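# Carry tube rack through self-closing doors to the desk

## Task

Move the tube rack from the counter, past the self-closing doors, onto the desk, so it stands upright with each tube seated all the way down in a hole; finish with both doors closed, the rack and tubes never having touched the floor, the grippers opened and the robots backed away, and no robot toppled or left leaning. Any number of the robots may be used.

## Robot and tools

Robots: three identical Hello Robot Stretch 3 units named r1, r2 and r3. Each has a two-wheel differential base (0.33 m long, 0.34 m wide, with a passive omni wheel at the back), a lift carriage on a vertical mast, and a telescoping arm that reaches out sideways to the robot's RIGHT. The base cannot strafe, so the gripper is moved forward or back by driving. Spinning in place pivots about the wheel-axle midpoint, 0.05 m behind the front edge; with the arm in and wrist folded, the swept circle has radius 0.28 m, and an unfolded level wrist reaches past it. Loose objects can occasionally be nudged by outside disturbances.

Frames: each robot's base frame sits on the floor between its drive wheels, x forward, y left, z up. The odometry frame is that base frame as it was at the scene's start. Every robot reports in its own frames only, so relative placement between robots must be judged from images, lidar_m, wrist_depth_mm and head_depth_mm. hand_pose is the closed-fingertip point expressed in the base frame; with wrist joints at zero its x axis is up, y runs back along the arm toward the mast, z toward the robot's rear.

Tool execute_actions: argument actions is a list holding one action or none (empty just returns state and pictures). The action is an object keyed by robot name; each robot entry may carry base, joints and contact_limits. base holds exactly one relative command: translate_m (metres, -1 to 1, positive forward, measured from the base's last reported position) or rotate_rad (radians, -3.2 to 3.2, positive counter-clockwise seen from above). joints holds absolute targets by name: lift_m 0 to 1.1 (arm height on mast), arm_m 0 to 0.52 (extension), wrist_yaw_rad -1.345 to 4.42 (0 along the arm, positive toward the front, 3.0 folded over the base), wrist_pitch_rad -1.57 to 0.451 (0 level, negative tips down), wrist_roll_rad -2.911 to 2.911 (0 fingers side by side), gripper_m -0.089 to 0.179 (bigger is wider; actual tip gap is smaller by about 0.007 nearly shut to 0.025 fully open, zero below 0.007), head_pan_rad -3.953 to 1.73 (0 forward, positive left, -1.57 along the arm), head_tilt_rad -1.53 to 0.419 (negative down). contact_limits takes only arm_m, an effort percentage 1 to 100 at which arm motion halts with contact_stop; it also caps holding force until the next action. All commanded motions start together; no action runs beyond 15 s. Optional cameras lists names such as r2_wrist_camera, or all; [] gives none. Anything omitted may keep pushing toward an earlier target. A bad key or out-of-range number rejects the whole call. If a result reports a stop, remaining calls in that reply are skipped.

wait(seconds 0 to 10) commands nothing and returns state and pictures. zoom_image(camera, region [x0,y0,x1,y1] pixels, at most 504x504) enlarges part of a camera's latest full image. finished_scene(scene) ends the current scene irreversibly and reports success; the goal must hold at that point.

Result lines: base_status and joint_status tell how each motion ended: done (for the base means wheels turned the full amount, slip included), off_target (stopped short, may still push), contact_stop, time_out, torque_fault (target dropped; holds in place unless slack or switched off). A lift or arm that hits something firmly stops and goes slack until commanded again; a slack lift may sag under load or be pushed up by closing fingers on a surface. on_its_own covers uncommanded joints; its 'held at' is the target, not the position. motor_effort is percent of max, positive toward increasing joint value, peak in brackets; it has fixed bias and noise. Positive wheel effort pushes forward. lidar_m: 12 distances from the base origin in 30-degree sectors, first straight ahead then counter-clockwise (4th left, 7th rear, 10th right), at 0.17 m height, range 0.15 to 12 m, blind to clear objects; own mast and parts hide some sectors. wrist_depth_mm (45 to 1000) and head_depth_mm (280 to 4000) are 7x7 median-depth grids from top left; the head grid is sideways. base_odometry counts wheel turns; turned_by_wheels and turned_by_imu give rotation since last result; base_tilt gives forward/right lean in degrees with a fixed offset up to about 4.

Cameras per robot: head_camera and nav_camera (moved by head pan/tilt) and wrist_camera, prefixed by robot name.

Speed: with lift_m under 0.30, arm_m under 0.03 and wrist_yaw_rad above 2.54, the base can go 0.30 m/s and 1.9 rad/s; otherwise 0.10 m/s and 0.63 rad/s.

Gripping: command gripper_m less than the object's width to grasp (lower squeezes harder, though a stall guard limits force); release by opening at least 0.02 past contact. Readings do not confirm a grasp. Resend a different value to re-squeeze.

Avoid: robots pressing on each other (no state line shows it; a base already touching another robot presses hard after millimetres more). Shared loads are risky because the same drive distance differs by up to 2.5 cm per metre between robots, which can tip one. Fold or unfold the wrist only with lift_m 0.32 to 0.95, pitch -0.4, roll near 0; once folded the lift may go down to 0.25. With yaw below -0.4 keep pitch at -0.5 or lower. Pushing with the gripper above about 0.45 m, repeat pushes after a contact stop, driving while holding something fixed, or snagging furniture (worst in reverse) can tip a robot; back out in small steps, release the contact, and lower lift to about 0.2 if still tilted. Wrists have no contact stop and shut off for 10 s after sustained strain. Drops, slams, hard hits and floor contact of the rack or tubes must be avoided; faster robot motion is preferred.

Each tool is called after "Request:" as a command line: name --argument value for each argument, lists and objects as JSON in quotes; but a table of rows of numbers goes row by row, as --pt "numbers of a row", without its own name.

## Session

Request:
execute_actions --actions '[]'

Scene clock: 0.00 s.
r1.base_odometry: x=+0.000 y=+0.000 heading=+0.000 (m, m, rad; r1's odometry frame)
r1.turned_by_wheels: +0.000 (rad since the last result)
r1.turned_by_imu: +0.000 (rad since the last result)
r1.base_tilt: forward=+0.2 right=+0.1 (deg)
r1.lidar_m: 1.21 1.18 1.24 0.96 0.95 0.99 1.40 1.47 3.01 2.36 2.21 1.61
r1.head_depth_mm: 1608 1625 1619 1624 1633 1649 1641 / 1496 1494 1514 1512 1513 1516 1529 / 1386 1405 1395 1411 1415 1417 1416 / 1300 1309 1318 1312 1319 1318 1319 / 1223 1230 1231 1236 1240 1237 1247 / 1159 1158 1160 1164 1169 1167 1174 / 1095 1099 1103 1100 1105 1107 1109
r1.base_status: not commanded
r1.joint_positions: lift_m=+0.424 arm_m=-0.001 wrist_yaw_rad=+3.055 wrist_pitch_rad=-0.488 wrist_roll_rad=+0.016 gripper_m=+0.037 head_pan_rad=-0.016 head_tilt_rad=-0.001
r1.joint_status: not commanded
r1.motor_effort: left_wheel=+0 right_wheel=+1 lift_m=+39 arm_m=+0 wrist_yaw_rad=+0 wrist_pitch_rad=+6 wrist_roll_rad=+0 gripper_m=-1 head_pan_rad=+0 head_tilt_rad=+3 (%)
r1.hand_pose: x=-0.0026 y=+0.0699 z=+0.4214 quat_wxyz=(+0.202, +0.698, +0.139, +0.673) (m; r1's base frame)
r1.wrist_depth_mm: 743 808 980 - - - - / 777 870 - - - - - / 866 947 - - - - - / 881 887 907 885 880 871 873 / 738 745 733 741 766 742 740 / 665 637 665 644 636 627 641 / 564 579 - - 565 560 556
r2.base_odometry: x=+0.000 y=+0.000 heading=+0.000 (m, m, rad; r2's odometry frame)
r2.turned_by_wheels: +0.000 (rad since the last result)
r2.turned_by_imu: +0.000 (rad since the last result)
r2.base_tilt: forward=+1.1 right=+1.3 (deg)
r2.lidar_m: 1.36 2.96 2.88 2.39 2.38 1.38 1.15 1.74 0.92 0.76 0.76 0.85
r2.head_depth_mm: 1126 1135 1143 1149 1153 1167 1178 / 1310 1327 1338 1347 1357 1369 1380 / 1576 1598 1612 1629 1636 1653 1674 / 1876 1999 2028 2045 2059 2095 2112 / 2062 2643 2732 2765 2803 2828 2460 / 2050 2844 2910 2886 2883 2884 2498 / 2033 2802 2799 2790 2829 2786 2486
r2.base_status: not commanded
r2.joint_positions: lift_m=+0.595 arm_m=+0.003 wrist_yaw_rad=+2.979 wrist_pitch_rad=-0.440 wrist_roll_rad=+0.018 gripper_m=+0.037 head_pan_rad=-0.018 head_tilt_rad=-0.007
r2.joint_status: not commanded
r2.motor_effort: left_wheel=+0 right_wheel=+1 lift_m=+26 arm_m=+0 wrist_yaw_rad=+0 wrist_pitch_rad=+7 wrist_roll_rad=+0 gripper_m=+0 head_pan_rad=+0 head_tilt_rad=+2 (%)
r2.hand_pose: x=+0.0145 y=+0.0712 z=+0.6030 quat_wxyz=(+0.211, +0.706, +0.096, +0.669) (m; r2's base frame)
r2.wrist_depth_mm: - - - - - - - / - - - - - - - / - - - - - - - / - - - - - - - / - - - 996 - 971 - / 829 821 - 820 806 830 833 / 713 714 707 720 725 712 711
r3.base_odometry: x=+0.000 y=+0.000 heading=+0.000 (m, m, rad; r3's odometry frame)
r3.turned_by_wheels: +0.000 (rad since the last result)
r3.turned_by_imu: +0.000 (rad since the last result)
r3.base_tilt: forward=+1.8 right=-0.8 (deg)
r3.lidar_m: 1.98 1.98 2.30 2.81 2.55 1.38 1.16 1.16 1.31 1.95 1.50 2.01
r3.head_depth_mm: 1929 2217 2253 2215 2255 2276 2208 / 1945 2134 2164 2164 2172 2156 2201 / 1951 2104 2084 2083 2078 2084 2116 / 1978 2046 2019 2045 2039 2067 2028 / 1932 1967 1980 2001 1983 1976 1993 / 1893 1929 1899 1900 1912 1914 1920 / 1845 1855 1857 1871 1858 1864 1859
r3.base_status: not commanded
r3.joint_positions: lift_m=+0.560 arm_m=+0.000 wrist_yaw_rad=+3.080 wrist_pitch_rad=-0.344 wrist_roll_rad=+0.014 gripper_m=+0.037 head_pan_rad=+0.010 head_tilt_rad=-0.020
r3.joint_status: not commanded
r3.motor_effort: left_wheel=+0 right_wheel=+1 lift_m=+25 arm_m=+0 wrist_yaw_rad=+1 wrist_pitch_rad=+5 wrist_roll_rad=+0 gripper_m=+0 head_pan_rad=+0 head_tilt_rad=+2 (%)
r3.hand_pose: x=-0.0068 y=+0.0874 z=+0.5895 quat_wxyz=(+0.143, +0.705, +0.098, +0.688) (m; r3's base frame)
r3.wrist_depth_mm: - - - - - - - / - - - - - - - / - - - - - - - / - - - - - - - / - - - - - - - / 888 904 890 871 - 851 850 / 771 767 - 740 741 734 729
pictures: r1_head_camera (sideways: a quarter turn clockwise sets it upright), r1_nav_camera (sideways: a quarter turn counterclockwise sets it upright), r1_wrist_camera, r2_head_camera (sideways: a quarter turn clockwise sets it upright), r2_nav_camera (sideways: a quarter turn counterclockwise sets it upright), r2_wrist_camera, r3_head_camera (sideways: a quarter turn clockwise sets it upright), r3_nav_camera (sideways: a quarter turn counterclockwise sets it upright), r3_wrist_camera
Images, in order (width x height): r1_head_camera 896x504, r1_nav_camera 672x504, r1_wrist_camera 644x364, r2_head_camera 896x504, r2_nav_camera 672x504, r2_wrist_camera 644x364, r3_head_camera 896x504, r3_nav_camera 672x504, r3_wrist_camera 644x364.

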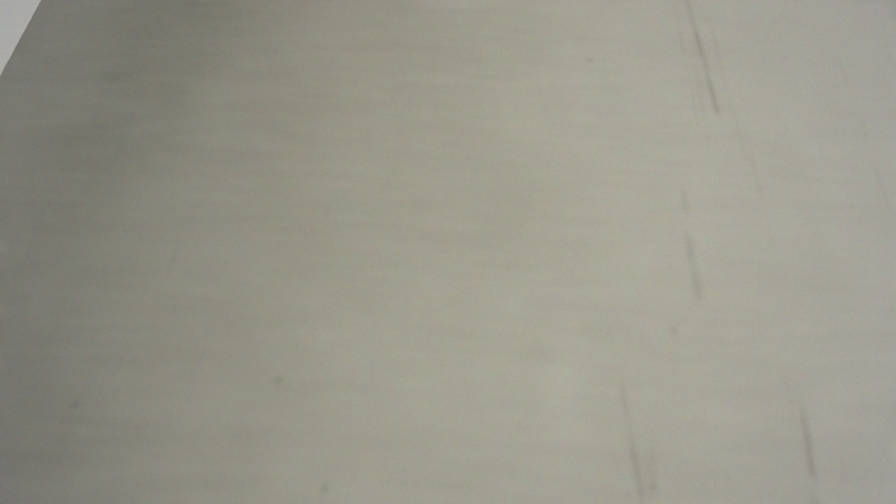

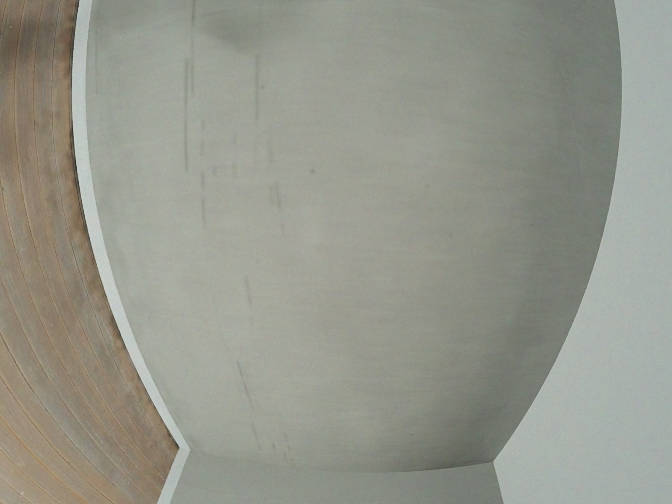

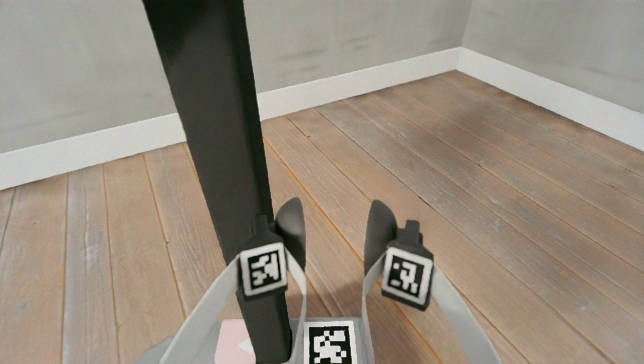

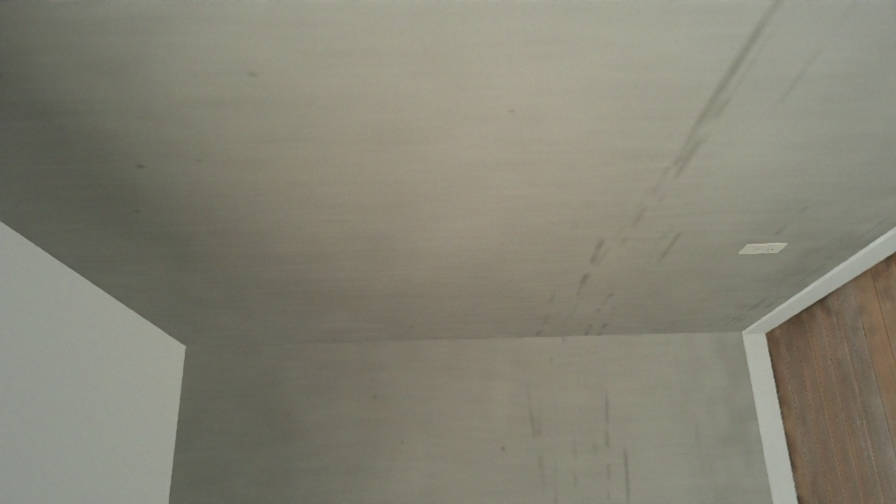

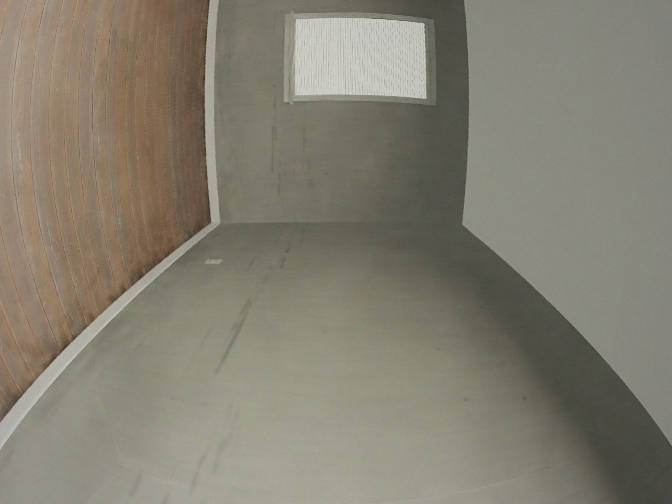

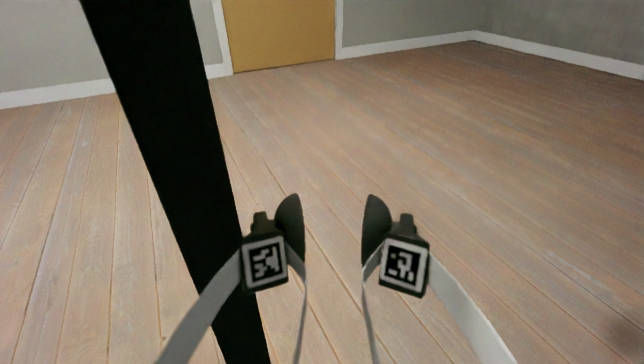

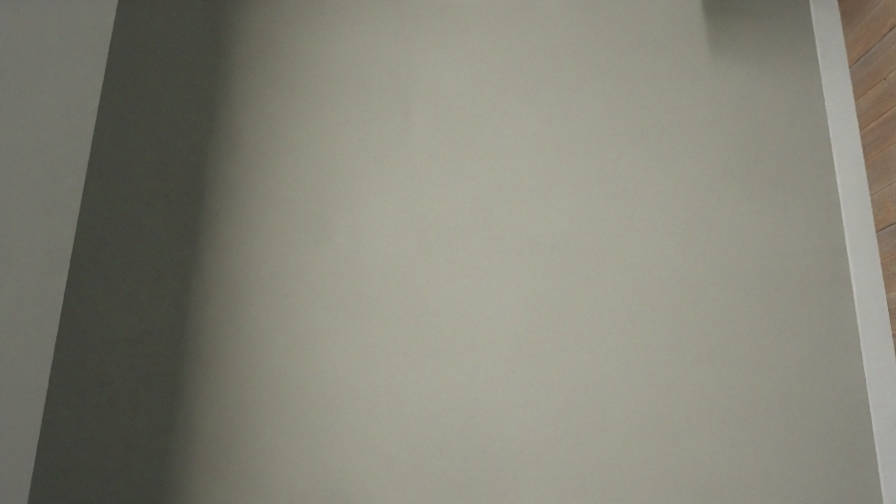

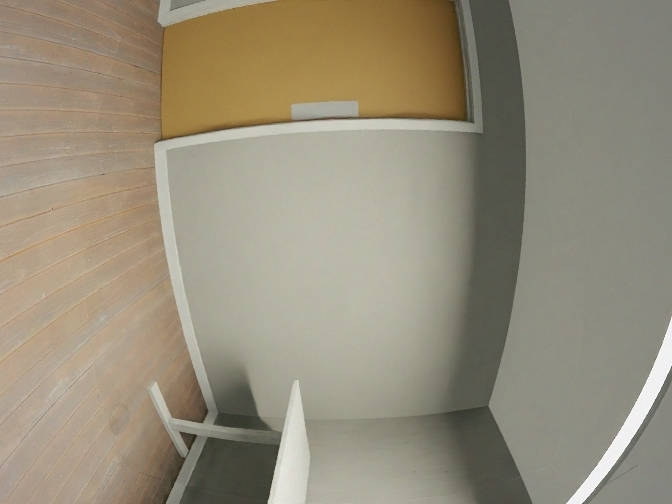

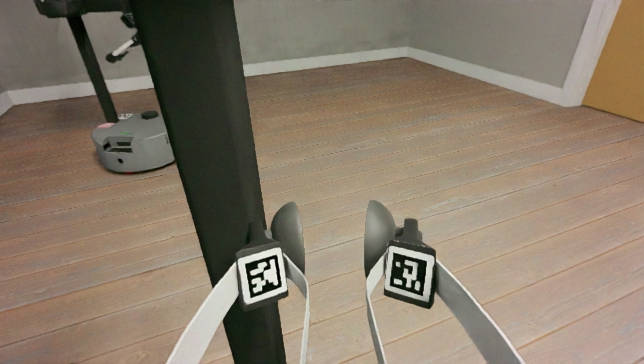

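Request:
execute_actions --actions '[{"r1":{"joints":{"head_pan_rad":-2.6,"head_tilt_rad":-0.4,"lift_m":0.27}},"r2":{"joints":{"head_pan_rad":1.7,"head_tilt_rad":-0.4,"lift_m":0.27}},"r3":{"joints":{"head_pan_rad":-1.1,"head_tilt_rad":-0.4,"lift_m":0.27}}}]' --cameras '["r1_nav_camera","r2_nav_camera","r3_nav_camera","r3_head_camera"]'

Scene clock: 7.80 s.
r1.base_odometry: x=+0.000 y=+0.000 heading=+0.000 (m, m, rad; r1's odometry frame)
r1.turned_by_wheels: +0.000 (rad since the last result)
r1.turned_by_imu: +0.002 (rad since the last result)
r1.base_tilt: forward=+0.2 right=+0.1 (deg)
r1.lidar_m: 1.21 1.18 1.24 0.96 0.95 0.99 1.40 1.48 3.00 2.35 2.21 1.60
r1.head_depth_mm: 3071 3242 3342 3034 2455 1820 1446 / 3092 3300 3517 3673 2412 1793 1433 / 3081 3284 3571 3598 2382 1786 1411 / 3090 3344 3603 3571 1973 1739 1407 / 3136 1490 3500 3224 1780 1744 1405 / 3096 3393 3550 3419 2314 1752 1392 / 3171 3379 3589 3363 2257 1725 1382
r1.base_status: not commanded
r1.joint_positions: lift_m=+0.270 arm_m=-0.001 wrist_yaw_rad=+3.055 wrist_pitch_rad=-0.488 wrist_roll_rad=+0.016 gripper_m=+0.037 head_pan_rad=-2.593 head_tilt_rad=-0.395
r1.joint_status: all done
r1.motor_effort: left_wheel=+1(0) right_wheel=+0(1) lift_m=+24(32) arm_m=+1(0) wrist_yaw_rad=+0(1) wrist_pitch_rad=+6(6) wrist_roll_rad=-1(0) gripper_m=+0(1) head_pan_rad=-5(52) head_tilt_rad=-2(30) (%)
r1.hand_pose: x=-0.0026 y=+0.0699 z=+0.2678 quat_wxyz=(+0.202, +0.698, +0.140, +0.673) (m; r1's base frame)
r1.wrist_depth_mm: 731 825 985 - - - 998 / 793 870 - - - - 999 / 811 782 - 777 796 786 780 / 629 644 636 640 627 621 630 / 534 537 - 556 554 530 529 / 480 - - - - 452 462 / - - - - 403 400 404
r2.base_odometry: x=+0.000 y=+0.000 heading=+0.000 (m, m, rad; r2's odometry frame)
r2.turned_by_wheels: +0.000 (rad since the last result)
r2.turned_by_imu: +0.000 (rad since the last result)
r2.base_tilt: forward=+1.1 right=+1.3 (deg)
r2.lidar_m: 1.36 2.97 2.87 2.39 2.38 1.38 1.16 1.75 0.92 0.76 0.76 0.85
r2.head_depth_mm: 2273 2411 2609 2820 2359 1807 1475 / 2223 2379 2549 2772 2358 1817 1470 / 2184 2306 2476 2680 2382 1821 1478 / 2118 2268 2405 2604 2380 1815 1476 / 2084 2219 2356 2536 2370 1832 1483 / 2032 2171 2294 2458 2389 1836 1476 / 2006 2117 2245 2412 2386 1896 -
r2.base_status: not commanded
r2.joint_positions: lift_m=+0.270 arm_m=+0.003 wrist_yaw_rad=+2.979 wrist_pitch_rad=-0.441 wrist_roll_rad=+0.018 gripper_m=+0.037 head_pan_rad=+1.693 head_tilt_rad=-0.395
r2.joint_status: all done
r2.motor_effort: left_wheel=+0(0) right_wheel=+1(1) lift_m=+15(21) arm_m=-2(0) wrist_yaw_rad=+0(1) wrist_pitch_rad=+8(8) wrist_roll_rad=+0(0) gripper_m=-1(0) head_pan_rad=+4(56) head_tilt_rad=-1(26) (%)
r2.hand_pose: x=+0.0145 y=+0.0710 z=+0.2781 quat_wxyz=(+0.211, +0.706, +0.096, +0.669) (m; r2's base frame)
r2.wrist_depth_mm: - - - - - - - / - - - - - - - / 877 874 901 870 858 849 844 / 671 672 671 668 666 661 660 / 544 551 - 549 567 536 543 / 463 496 - - 447 456 457 / - - - - 398 391 397
r3.base_odometry: x=+0.000 y=+0.000 heading=+0.000 (m, m, rad; r3's odometry frame)
r3.turned_by_wheels: +0.000 (rad since the last result)
r3.turned_by_imu: +0.001 (rad since the last result)
r3.base_tilt: forward=+1.8 right=-0.8 (deg)
r3.lidar_m: 1.98 1.97 2.29 2.81 2.55 1.38 1.16 1.16 1.30 1.95 1.50 2.00
r3.head_depth_mm: 1613 1728 1832 1966 2086 1806 1458 / 1654 1758 1830 2041 2151 1801 1459 / 1676 1796 1850 1610 2165 1819 1447 / 1714 1820 1849 2101 2247 1801 1445 / 1730 1854 1819 2131 2257 1781 1445 / 1778 1897 1829 2210 2332 1794 1445 / 1806 1940 1797 2265 2351 1799 1454
r3.base_status: not commanded
r3.joint_positions: lift_m=+0.270 arm_m=+0.000 wrist_yaw_rad=+3.080 wrist_pitch_rad=-0.345 wrist_roll_rad=+0.014 gripper_m=+0.037 head_pan_rad=-1.093 head_tilt_rad=-0.395
r3.joint_status: all done
r3.motor_effort: left_wheel=+0(0) right_wheel=+1(1) lift_m=+23(23) arm_m=+0(0) wrist_yaw_rad=+0(0) wrist_pitch_rad=+5(5) wrist_roll_rad=+0(0) gripper_m=+0(0) head_pan_rad=-4(59) head_tilt_rad=-2(25) (%)
r3.hand_pose: x=-0.0068 y=+0.0873 z=+0.2995 quat_wxyz=(+0.144, +0.705, +0.099, +0.688) (m; r3's base frame)
r3.wrist_depth_mm: - - - - - - - / - - - - - - - / - - - - - 982 955 / 805 786 - 767 768 748 731 / 630 630 - 623 643 604 595 / 526 519 - 530 - 504 500 / 459 - - - 438 434 434
pictures: r1_nav_camera (sideways: a quarter turn counterclockwise sets it upright), r2_nav_camera (sideways: a quarter turn counterclockwise sets it upright), r3_head_camera (sideways: a quarter turn clockwise sets it upright), r3_nav_camera (sideways: a quarter turn counterclockwise sets it upright)
camera_calibration (this result's frames):
r1_nav_camera: T_world_to_cam=[[-0.335833, -0.25113, 0.907827, -1.1396], [-0.565324, 0.82465, 0.0189908, 0.0336002], [-0.753409, -0.506839, -0.418914, 0.50804], [0, 0, 0, 1]] pos_world=[0.0190433, -0.0564011, 1.24674]
r2_nav_camera: T_world_to_cam=[[-0.0525389, 0.378784, 0.923993, -1.1585], [0.995143, 0.0969937, 0.0168228, 0.0212771], [-0.0832493, 0.920389, -0.38204, 0.458995], [0, 0, 0, 1]] pos_world=[-0.0438292, 0.0143039, 1.24544]
r3_head_camera: T_world_to_cam=[[-0.205027, 0.355503, -0.911911, 1.20958], [0.860105, 0.510088, 0.00547464, -0.00764611], [0.467101, -0.783217, -0.410351, 0.488067], [0, 0, 0, 1]] pos_world=[0.026596, -0.0438447, 1.30335]
r3_nav_camera: T_world_to_cam=[[0.162092, -0.406222, 0.899283, -1.12766], [-0.880389, -0.471151, -0.054141, 0.128546], [0.445691, -0.782943, -0.434004, 0.515175], [0, 0, 0, 1]] pos_world=[0.0663454, 0.00583821, 1.24463]
Images, in order (width x height): r1_nav_camera 672x504, r2_nav_camera 672x504, r3_head_camera 896x504, r3_nav_camera 672x504.

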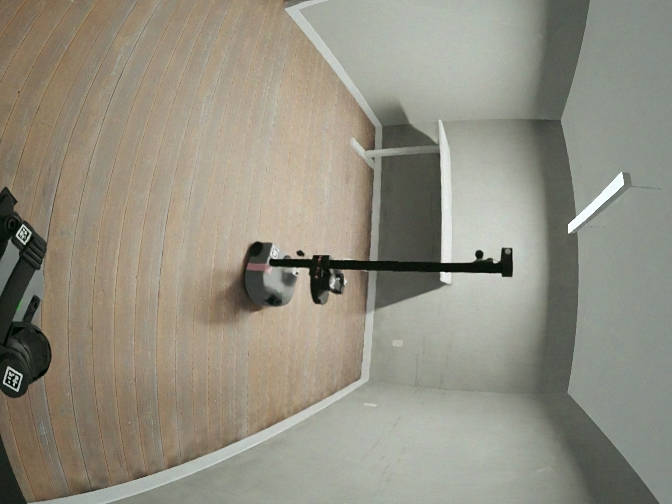

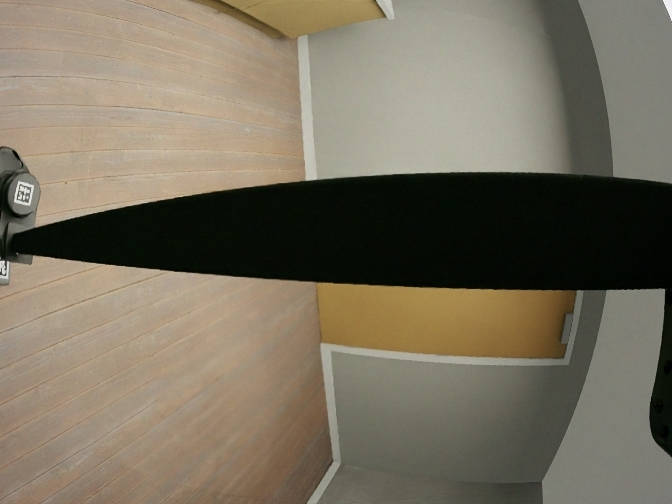

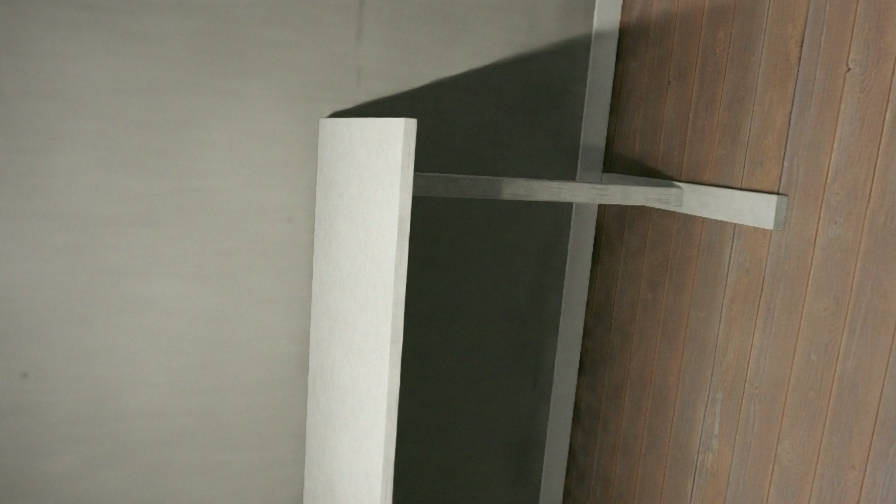

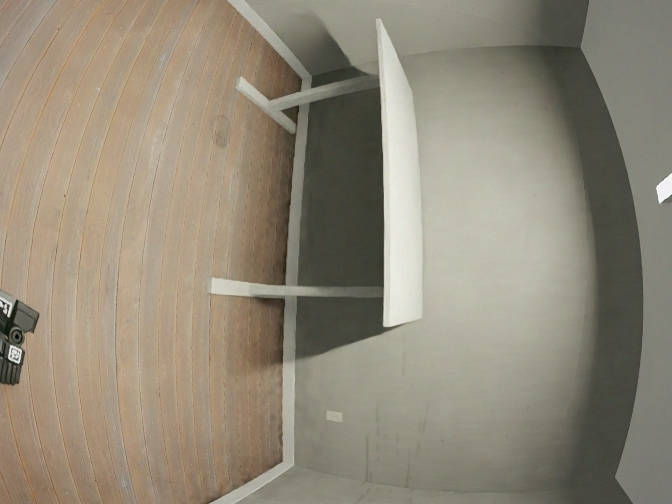

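Request:
execute_actions --actions '[{"r1":{"base":{"rotate_rad":-1.3},"joints":{"head_pan_rad":0}},"r2":{"base":{"rotate_rad":2.0},"joints":{"head_pan_rad":0,"head_tilt_rad":-0.2}},"r3":{"base":{"rotate_rad":0.75},"joints":{"head_pan_rad":0}}}]' --cameras '["r1_nav_camera","r2_nav_camera","r3_nav_camera","r2_head_camera"]'

Request:
execute_actions --actions '[{"r1":{"base":{"translate_m":0.8}},"r2":{"base":{"translate_m":0.8},"joints":{"head_pan_rad":-0.75}},"r3":{"base":{"translate_m":0.9}}}]' --cameras '["r1_nav_camera","r2_nav_camera","r3_nav_camera","r2_head_camera"]'

Scene clock: 17.20 s.
r1.base_odometry: x=+0.000 y=+0.000 heading=-1.300 (m, m, rad; r1's odometry frame)
r1.turned_by_wheels: -1.300 (rad since the last result)
r1.turned_by_imu: -1.283 (rad since the last result)
r1.base_tilt: forward=+0.2 right=+0.2 (deg)
r1.lidar_m: 2.21 2.14 1.32 1.18 1.18 1.05 0.94 0.94 1.13 1.53 1.52 2.57
r1.head_depth_mm: 2143 2275 2474 2614 2444 1811 1440 / 2082 2219 2399 2629 2412 1788 1427 / 2043 2203 2352 2569 2404 1781 1419 / 1960 2112 2300 2496 2356 1777 1418 / 1873 2002 2164 2337 2311 1753 1398 / 1845 1985 2104 2281 2298 1754 1383 / 1813 1950 2063 2242 2282 1726 1380
r1.base_status: done
r1.joint_positions: lift_m=+0.270 arm_m=-0.001 wrist_yaw_rad=+3.055 wrist_pitch_rad=-0.488 wrist_roll_rad=+0.016 gripper_m=+0.037 head_pan_rad=-0.007 head_tilt_rad=-0.396
r1.joint_status: all done
r1.motor_effort: left_wheel=+1(11) right_wheel=-1(3) lift_m=+24(24) arm_m=+0(1) wrist_yaw_rad=-1(1) wrist_pitch_rad=+6(6) wrist_roll_rad=-1(1) gripper_m=-1(0) head_pan_rad=+4(51) head_tilt_rad=-2(2) (%)
r1.hand_pose: x=-0.0026 y=+0.0699 z=+0.2678 quat_wxyz=(+0.202, +0.698, +0.140, +0.673) (m; r1's base frame)
r1.wrist_depth_mm: - - - - - - - / - - - - - - 999 / 789 798 - 796 780 777 755 / 652 632 637 626 638 634 630 / 541 547 - 550 547 533 541 / 478 - - - - 462 461 / - - - - 403 402 403
r2.base_odometry: x=+0.000 y=+0.000 heading=+2.000 (m, m, rad; r2's odometry frame)
r2.turned_by_wheels: +2.000 (rad since the last result)
r2.turned_by_imu: +2.012 (rad since the last result)
r2.base_tilt: forward=+1.2 right=+1.4 (deg)
r2.lidar_m: 2.38 1.49 1.15 1.26 0.98 0.77 0.76 0.81 1.20 2.96 3.08 2.40
r2.head_depth_mm: 2110 2176 2238 2316 2445 2336 1779 / 2107 2191 2262 2341 2448 2349 1793 / 2138 2204 2265 2355 2470 2345 1798 / 2149 2222 2301 2397 2481 2360 1793 / 2164 2232 2310 2408 2481 2357 1797 / 2167 2245 2339 2427 2535 2379 1804 / 2185 2269 2358 2432 2518 2389 1810
r2.base_status: done
r2.joint_positions: lift_m=+0.270 arm_m=+0.003 wrist_yaw_rad=+2.979 wrist_pitch_rad=-0.441 wrist_roll_rad=+0.018 gripper_m=+0.037 head_pan_rad=+0.007 head_tilt_rad=-0.211
r2.joint_status: all done
r2.motor_effort: left_wheel=+0(6) right_wheel=+2(11) lift_m=+15(15) arm_m=-1(1) wrist_yaw_rad=+0(0) wrist_pitch_rad=+8(8) wrist_roll_rad=+0(0) gripper_m=+0(0) head_pan_rad=-5(58) head_tilt_rad=+5(23) (%)
r2.hand_pose: x=+0.0145 y=+0.0710 z=+0.2781 quat_wxyz=(+0.211, +0.706, +0.096, +0.669) (m; r2's base frame)
r2.wrist_depth_mm: 894 - - - - - - / 897 - - - - - - / 839 891 871 852 862 854 832 / 674 671 673 675 665 662 667 / 549 544 - 558 565 543 537 / 462 495 - - 447 458 455 / - - - - 398 398 397
r3.base_odometry: x=+0.000 y=+0.000 heading=+0.750 (m, m, rad; r3's odometry frame)
r3.turned_by_wheels: +0.750 (rad since the last result)
r3.turned_by_imu: +0.738 (rad since the last result)
r3.base_tilt: forward=+1.7 right=-0.7 (deg)
r3.lidar_m: 2.09 2.59 1.61 1.80 1.23 1.16 1.18 1.51 1.50 1.98 2.01 1.97
r3.head_depth_mm: 1733 1842 1927 2000 2109 1796 1447 / 1820 1921 2049 2196 2282 1791 1440 / 1914 2017 2160 2292 2390 1791 1457 / 2010 2111 2275 2442 2402 1796 1445 / 2043 2143 2317 2475 2423 1789 1438 / 2089 2252 2450 2660 2373 1776 1435 / 2237 2404 2591 2844 2349 1784 1429
r3.base_status: done
r3.joint_positions: lift_m=+0.270 arm_m=+0.000 wrist_yaw_rad=+3.080 wrist_pitch_rad=-0.345 wrist_roll_rad=+0.014 gripper_m=+0.037 head_pan_rad=-0.007 head_tilt_rad=-0.396
r3.joint_status: all done
r3.motor_effort: left_wheel=-1(9) right_wheel=+3(12) lift_m=+23(22) arm_m=+0(0) wrist_yaw_rad=+1(1) wrist_pitch_rad=+5(5) wrist_roll_rad=+0(0) gripper_m=+0(0) head_pan_rad=+5(57) head_tilt_rad=-2(2) (%)
r3.hand_pose: x=-0.0068 y=+0.0873 z=+0.2995 quat_wxyz=(+0.144, +0.705, +0.099, +0.688) (m; r3's base frame)
r3.wrist_depth_mm: - - - - - - - / - - - - - - - / - - - - - 980 962 / 807 791 - 764 761 740 754 / 633 630 - 612 633 608 595 / 527 523 - 529 - 505 500 / 458 - - - 436 434 429
pictures: r1_nav_camera (sideways: a quarter turn counterclockwise sets it upright), r2_head_camera (sideways: a quarter turn clockwise sets it upright), r2_nav_camera (sideways: a quarter turn counterclockwise sets it upright), r3_nav_camera (sideways: a quarter turn counterclockwise sets it upright)
camera_calibration (this result's frames):
r1_nav_camera: T_world_to_cam=[[0.418411, 0.0360376, 0.907543, -1.14382], [0.0449127, -0.998811, 0.0189553, 0.0299239], [0.907147, 0.0328291, -0.419532, 0.498714], [0, 0, 0, 1]] pos_world=[0.0248384, 0.0547367, 1.24673]
r2_head_camera: T_world_to_cam=[[-0.191229, 0.0247855, -0.981233, 1.29958], [0.0249912, 0.99948, 0.020376, -0.0267122], [0.981227, -0.0206257, -0.191749, 0.197554], [0, 0, 0, 1]] pos_world=[0.0553405, -0.00143784, 1.31362]
r2_nav_camera: T_world_to_cam=[[0.206532, 0.0074949, 0.978411, -1.23116], [-0.0204811, -0.999718, 0.0119814, 0.0337718], [0.978225, -0.0225135, -0.20632, 0.223823], [0, 0, 0, 1]] pos_world=[0.0360153, 0.0480288, 1.25035]
r3_nav_camera: T_world_to_cam=[[0.435395, -0.0459754, 0.899065, -1.12904], [0.00637407, -0.998513, -0.0541477, 0.123145], [0.900217, 0.0293063, -0.434454, 0.512989], [0, 0, 0, 1]] pos_world=[0.0289916, 0.0560203, 1.24462]
Images, in order (width x height): r1_nav_camera 672x504, r2_head_camera 896x504, r2_nav_camera 672x504, r3_nav_camera 672x504.

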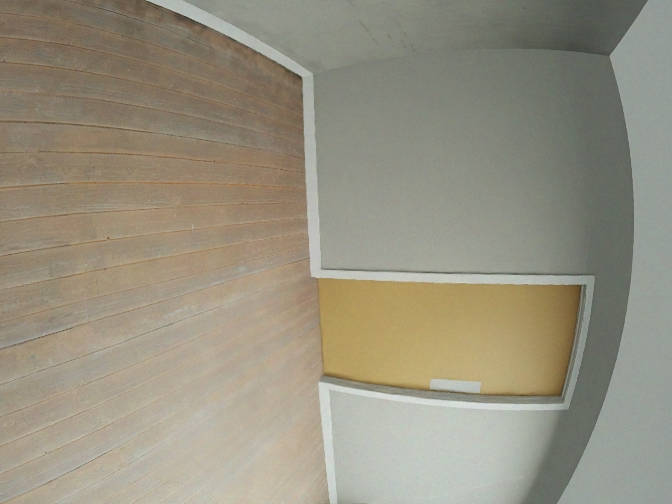

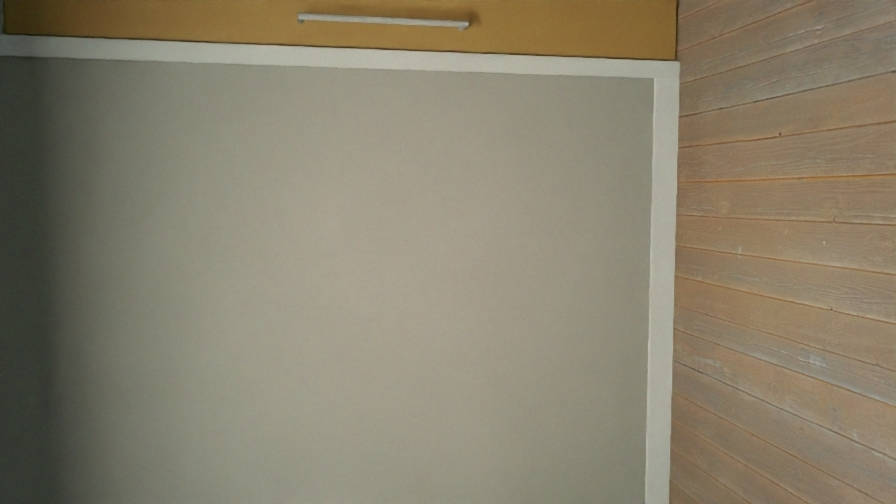

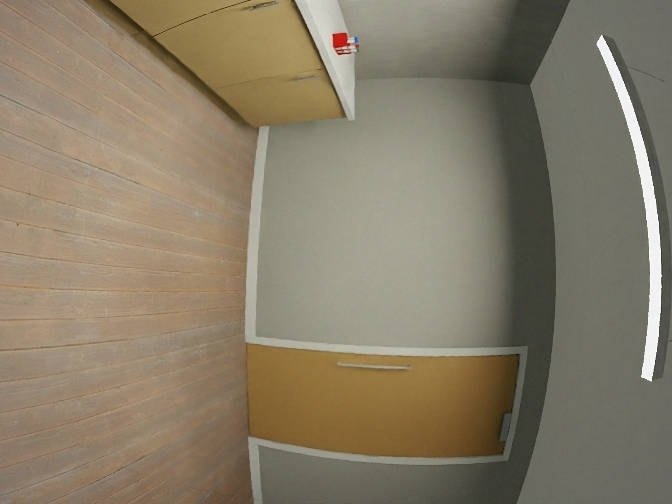

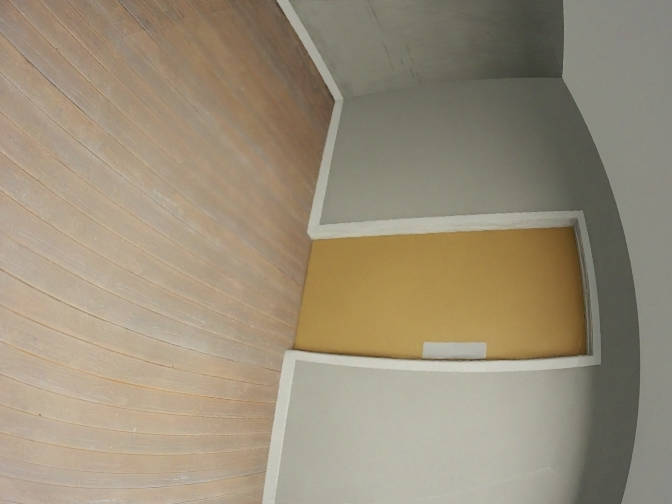

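Scene clock: 21.90 s.
r1.base_odometry: x=+0.214 y=-0.771 heading=-1.300 (m, m, rad; r1's odometry frame)
r1.turned_by_wheels: +0.000 (rad since the last result)
r1.turned_by_imu: +0.000 (rad since the last result)
r1.base_tilt: forward=+0.2 right=+0.1 (deg)
r1.lidar_m: 1.43 1.44 1.50 1.34 1.34 1.61 1.72 1.73 2.07 3.01 0.99 1.70
r1.head_depth_mm: 1385 1493 1620 1755 1939 1821 1444 / 1365 1459 1590 1714 1876 1804 1432 / 1322 1428 1534 1652 1808 1796 1424 / 1276 1380 1486 1612 1763 1760 1424 / 1198 1285 1377 1506 1621 1714 1400 / 1176 1257 1354 1462 1582 1667 1394 / 1150 1224 1314 1411 1531 1631 1383
r1.base_status: done
r1.joint_positions: lift_m=+0.270 arm_m=-0.001 wrist_yaw_rad=+3.055 wrist_pitch_rad=-0.488 wrist_roll_rad=+0.016 gripper_m=+0.037 head_pan_rad=-0.007 head_tilt_rad=-0.396
r1.joint_status: not commanded
r1.motor_effort: left_wheel=+1(10) right_wheel=+0(3) lift_m=+25(25) arm_m=+1(1) wrist_yaw_rad=+1(0) wrist_pitch_rad=+6(6) wrist_roll_rad=-1(1) gripper_m=+0(1) head_pan_rad=+4(4) head_tilt_rad=-2(2) (%)
r1.hand_pose: x=-0.0026 y=+0.0699 z=+0.2677 quat_wxyz=(+0.202, +0.698, +0.140, +0.673) (m; r1's base frame)
r1.wrist_depth_mm: - - - - - - - / - - - 997 989 993 - / 791 778 - 784 786 770 759 / 638 645 629 644 636 638 634 / 539 538 - 553 548 517 529 / 473 - - - - 458 457 / - - - - 402 400 401
r2.base_odometry: x=-0.333 y=+0.727 heading=+2.000 (m, m, rad; r2's odometry frame)
r2.turned_by_wheels: +0.000 (rad since the last result)
r2.turned_by_imu: +0.004 (rad since the last result)
r2.base_tilt: forward=+1.1 right=+1.4 (deg)
r2.lidar_m: 1.58 1.40 1.08 1.06 1.13 1.58 1.56 1.67 2.48 3.04 2.04 1.60
r2.head_depth_mm: 2344 2426 2502 2634 2733 2336 1776 / 2114 2188 2297 2384 2473 2347 1791 / 1948 2036 2098 2155 2248 2247 1798 / 1809 1873 1942 2007 2066 2122 1796 / 1687 1746 1787 1849 1908 1960 1804 / 1584 1622 1670 1721 1767 1832 1791 / 1480 1511 1555 1594 1646 1710 1709
r2.base_status: done
r2.joint_positions: lift_m=+0.270 arm_m=+0.003 wrist_yaw_rad=+2.979 wrist_pitch_rad=-0.441 wrist_roll_rad=+0.018 gripper_m=+0.037 head_pan_rad=-0.743 head_tilt_rad=-0.210
r2.joint_status: all done
r2.motor_effort: left_wheel=-1(6) right_wheel=+2(6) lift_m=+15(15) arm_m=-1(1) wrist_yaw_rad=+0(0) wrist_pitch_rad=+8(8) wrist_roll_rad=+0(0) gripper_m=+0(0) head_pan_rad=-5(53) head_tilt_rad=+5(6) (%)
r2.hand_pose: x=+0.0145 y=+0.0710 z=+0.2781 quat_wxyz=(+0.211, +0.706, +0.097, +0.669) (m; r2's base frame)
r2.wrist_depth_mm: - - - - - - - / - - - - - - - / 864 883 861 874 851 860 850 / 676 657 681 661 661 660 656 / 558 549 - 557 560 539 540 / 460 492 - - 443 462 461 / - - - - 398 395 393
r3.base_odometry: x=+0.659 y=+0.613 heading=+0.750 (m, m, rad; r3's odometry frame)
r3.turned_by_wheels: +0.000 (rad since the last result)
r3.turned_by_imu: +0.005 (rad since the last result)
r3.base_tilt: forward=+1.7 right=-0.8 (deg)
r3.lidar_m: 1.26 1.53 2.41 1.08 2.09 1.97 2.01 2.00 1.98 1.81 1.24 1.16
r3.head_depth_mm: 1032 1093 1160 1230 1323 1420 1447 / 1077 1144 1209 1306 1419 1517 1445 / 1124 1205 1281 1375 1488 1601 1446 / 1179 1268 1354 1454 1585 1680 1444 / 1224 1294 1404 1494 1615 1722 1435 / 1215 1305 1410 1533 1683 1758 1435 / 1285 1386 1494 1642 1815 1796 1432
r3.base_status: done
r3.joint_positions: lift_m=+0.270 arm_m=+0.000 wrist_yaw_rad=+3.080 wrist_pitch_rad=-0.345 wrist_roll_rad=+0.014 gripper_m=+0.037 head_pan_rad=-0.007 head_tilt_rad=-0.396
r3.joint_status: not commanded
r3.motor_effort: left_wheel=-2(7) right_wheel=+3(11) lift_m=+23(23) arm_m=+0(0) wrist_yaw_rad=+0(0) wrist_pitch_rad=+5(5) wrist_roll_rad=+0(0) gripper_m=+0(0) head_pan_rad=+4(4) head_tilt_rad=-1(1) (%)
r3.hand_pose: x=-0.0068 y=+0.0873 z=+0.2995 quat_wxyz=(+0.144, +0.705, +0.099, +0.688) (m; r3's base frame)
r3.wrist_depth_mm: - - - - - - - / - - - - - - - / - - - - - 975 957 / 820 793 - 764 764 752 733 / 633 626 - 620 628 604 591 / 529 521 - 529 - 501 500 / 454 - - - 439 433 432
pictures: r1_nav_camera (sideways: a quarter turn counterclockwise sets it upright), r2_head_camera (sideways: a quarter turn clockwise sets it upright), r2_nav_camera (sideways: a quarter turn counterclockwise sets it upright), r3_nav_camera (sideways: a quarter turn counterclockwise sets it upright)
camera_calibration (this result's frames):
r1_nav_camera: T_world_to_cam=[[0.418828, 0.0361383, 0.907346, -1.14357], [0.0451692, -0.9988, 0.0189309, 0.0299542], [0.906942, 0.0330553, -0.419957, 0.499269], [0, 0, 0, 1]] pos_world=[0.0247989, 0.0547416, 1.24672]
r2_head_camera: T_world_to_cam=[[-0.122934, 0.148388, -0.981259, 1.2992], [0.699535, 0.714308, 0.0203804, -0.0308326], [0.703945, -0.683919, -0.191615, 0.199071], [0, 0, 0, 1]] pos_world=[0.041149, -0.0346136, 1.31363]
r2_nav_camera: T_world_to_cam=[[0.156134, -0.135199, 0.978439, -1.23089], [-0.696401, -0.717553, 0.0119777, 0.0378998], [0.700463, -0.683256, -0.206187, 0.225344], [0, 0, 0, 1]] pos_world=[0.0607314, 0.0147485, 1.25036]
r3_nav_camera: T_world_to_cam=[[0.436013, -0.0459496, 0.898767, -1.12865], [0.00640604, -0.998512, -0.0541568, 0.123157], [0.899918, 0.0293706, -0.435069, 0.513791], [0, 0, 0, 1]] pos_world=[0.0289486, 0.0560222, 1.2446]
Images, in order (width x height): r1_nav_camera 672x504, r2_head_camera 896x504, r2_nav_camera 672x504, r3_nav_camera 672x504.

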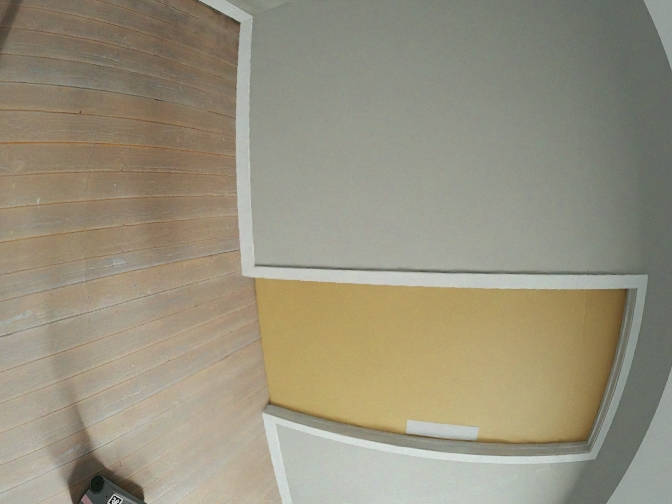

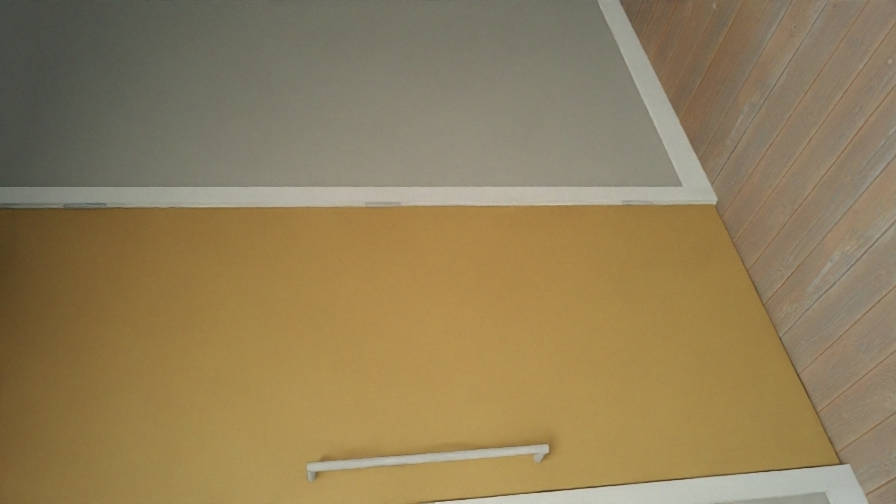

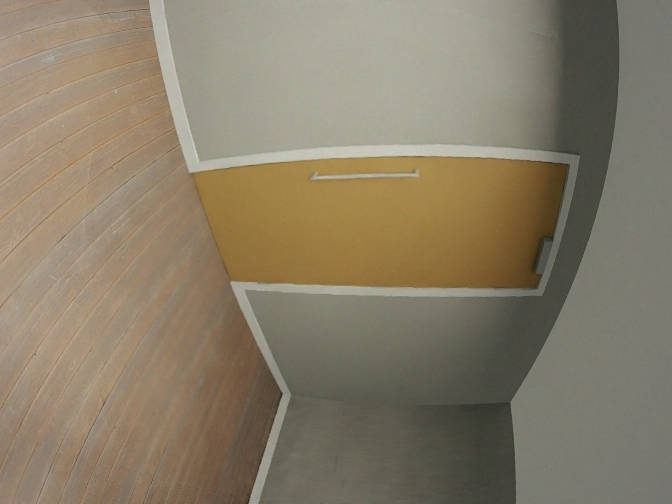

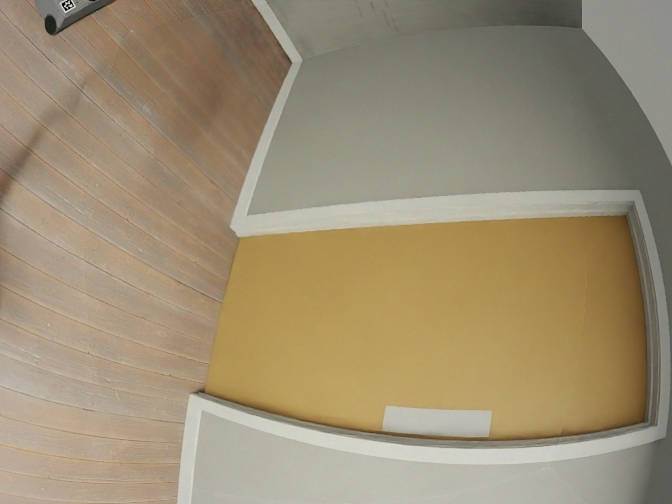

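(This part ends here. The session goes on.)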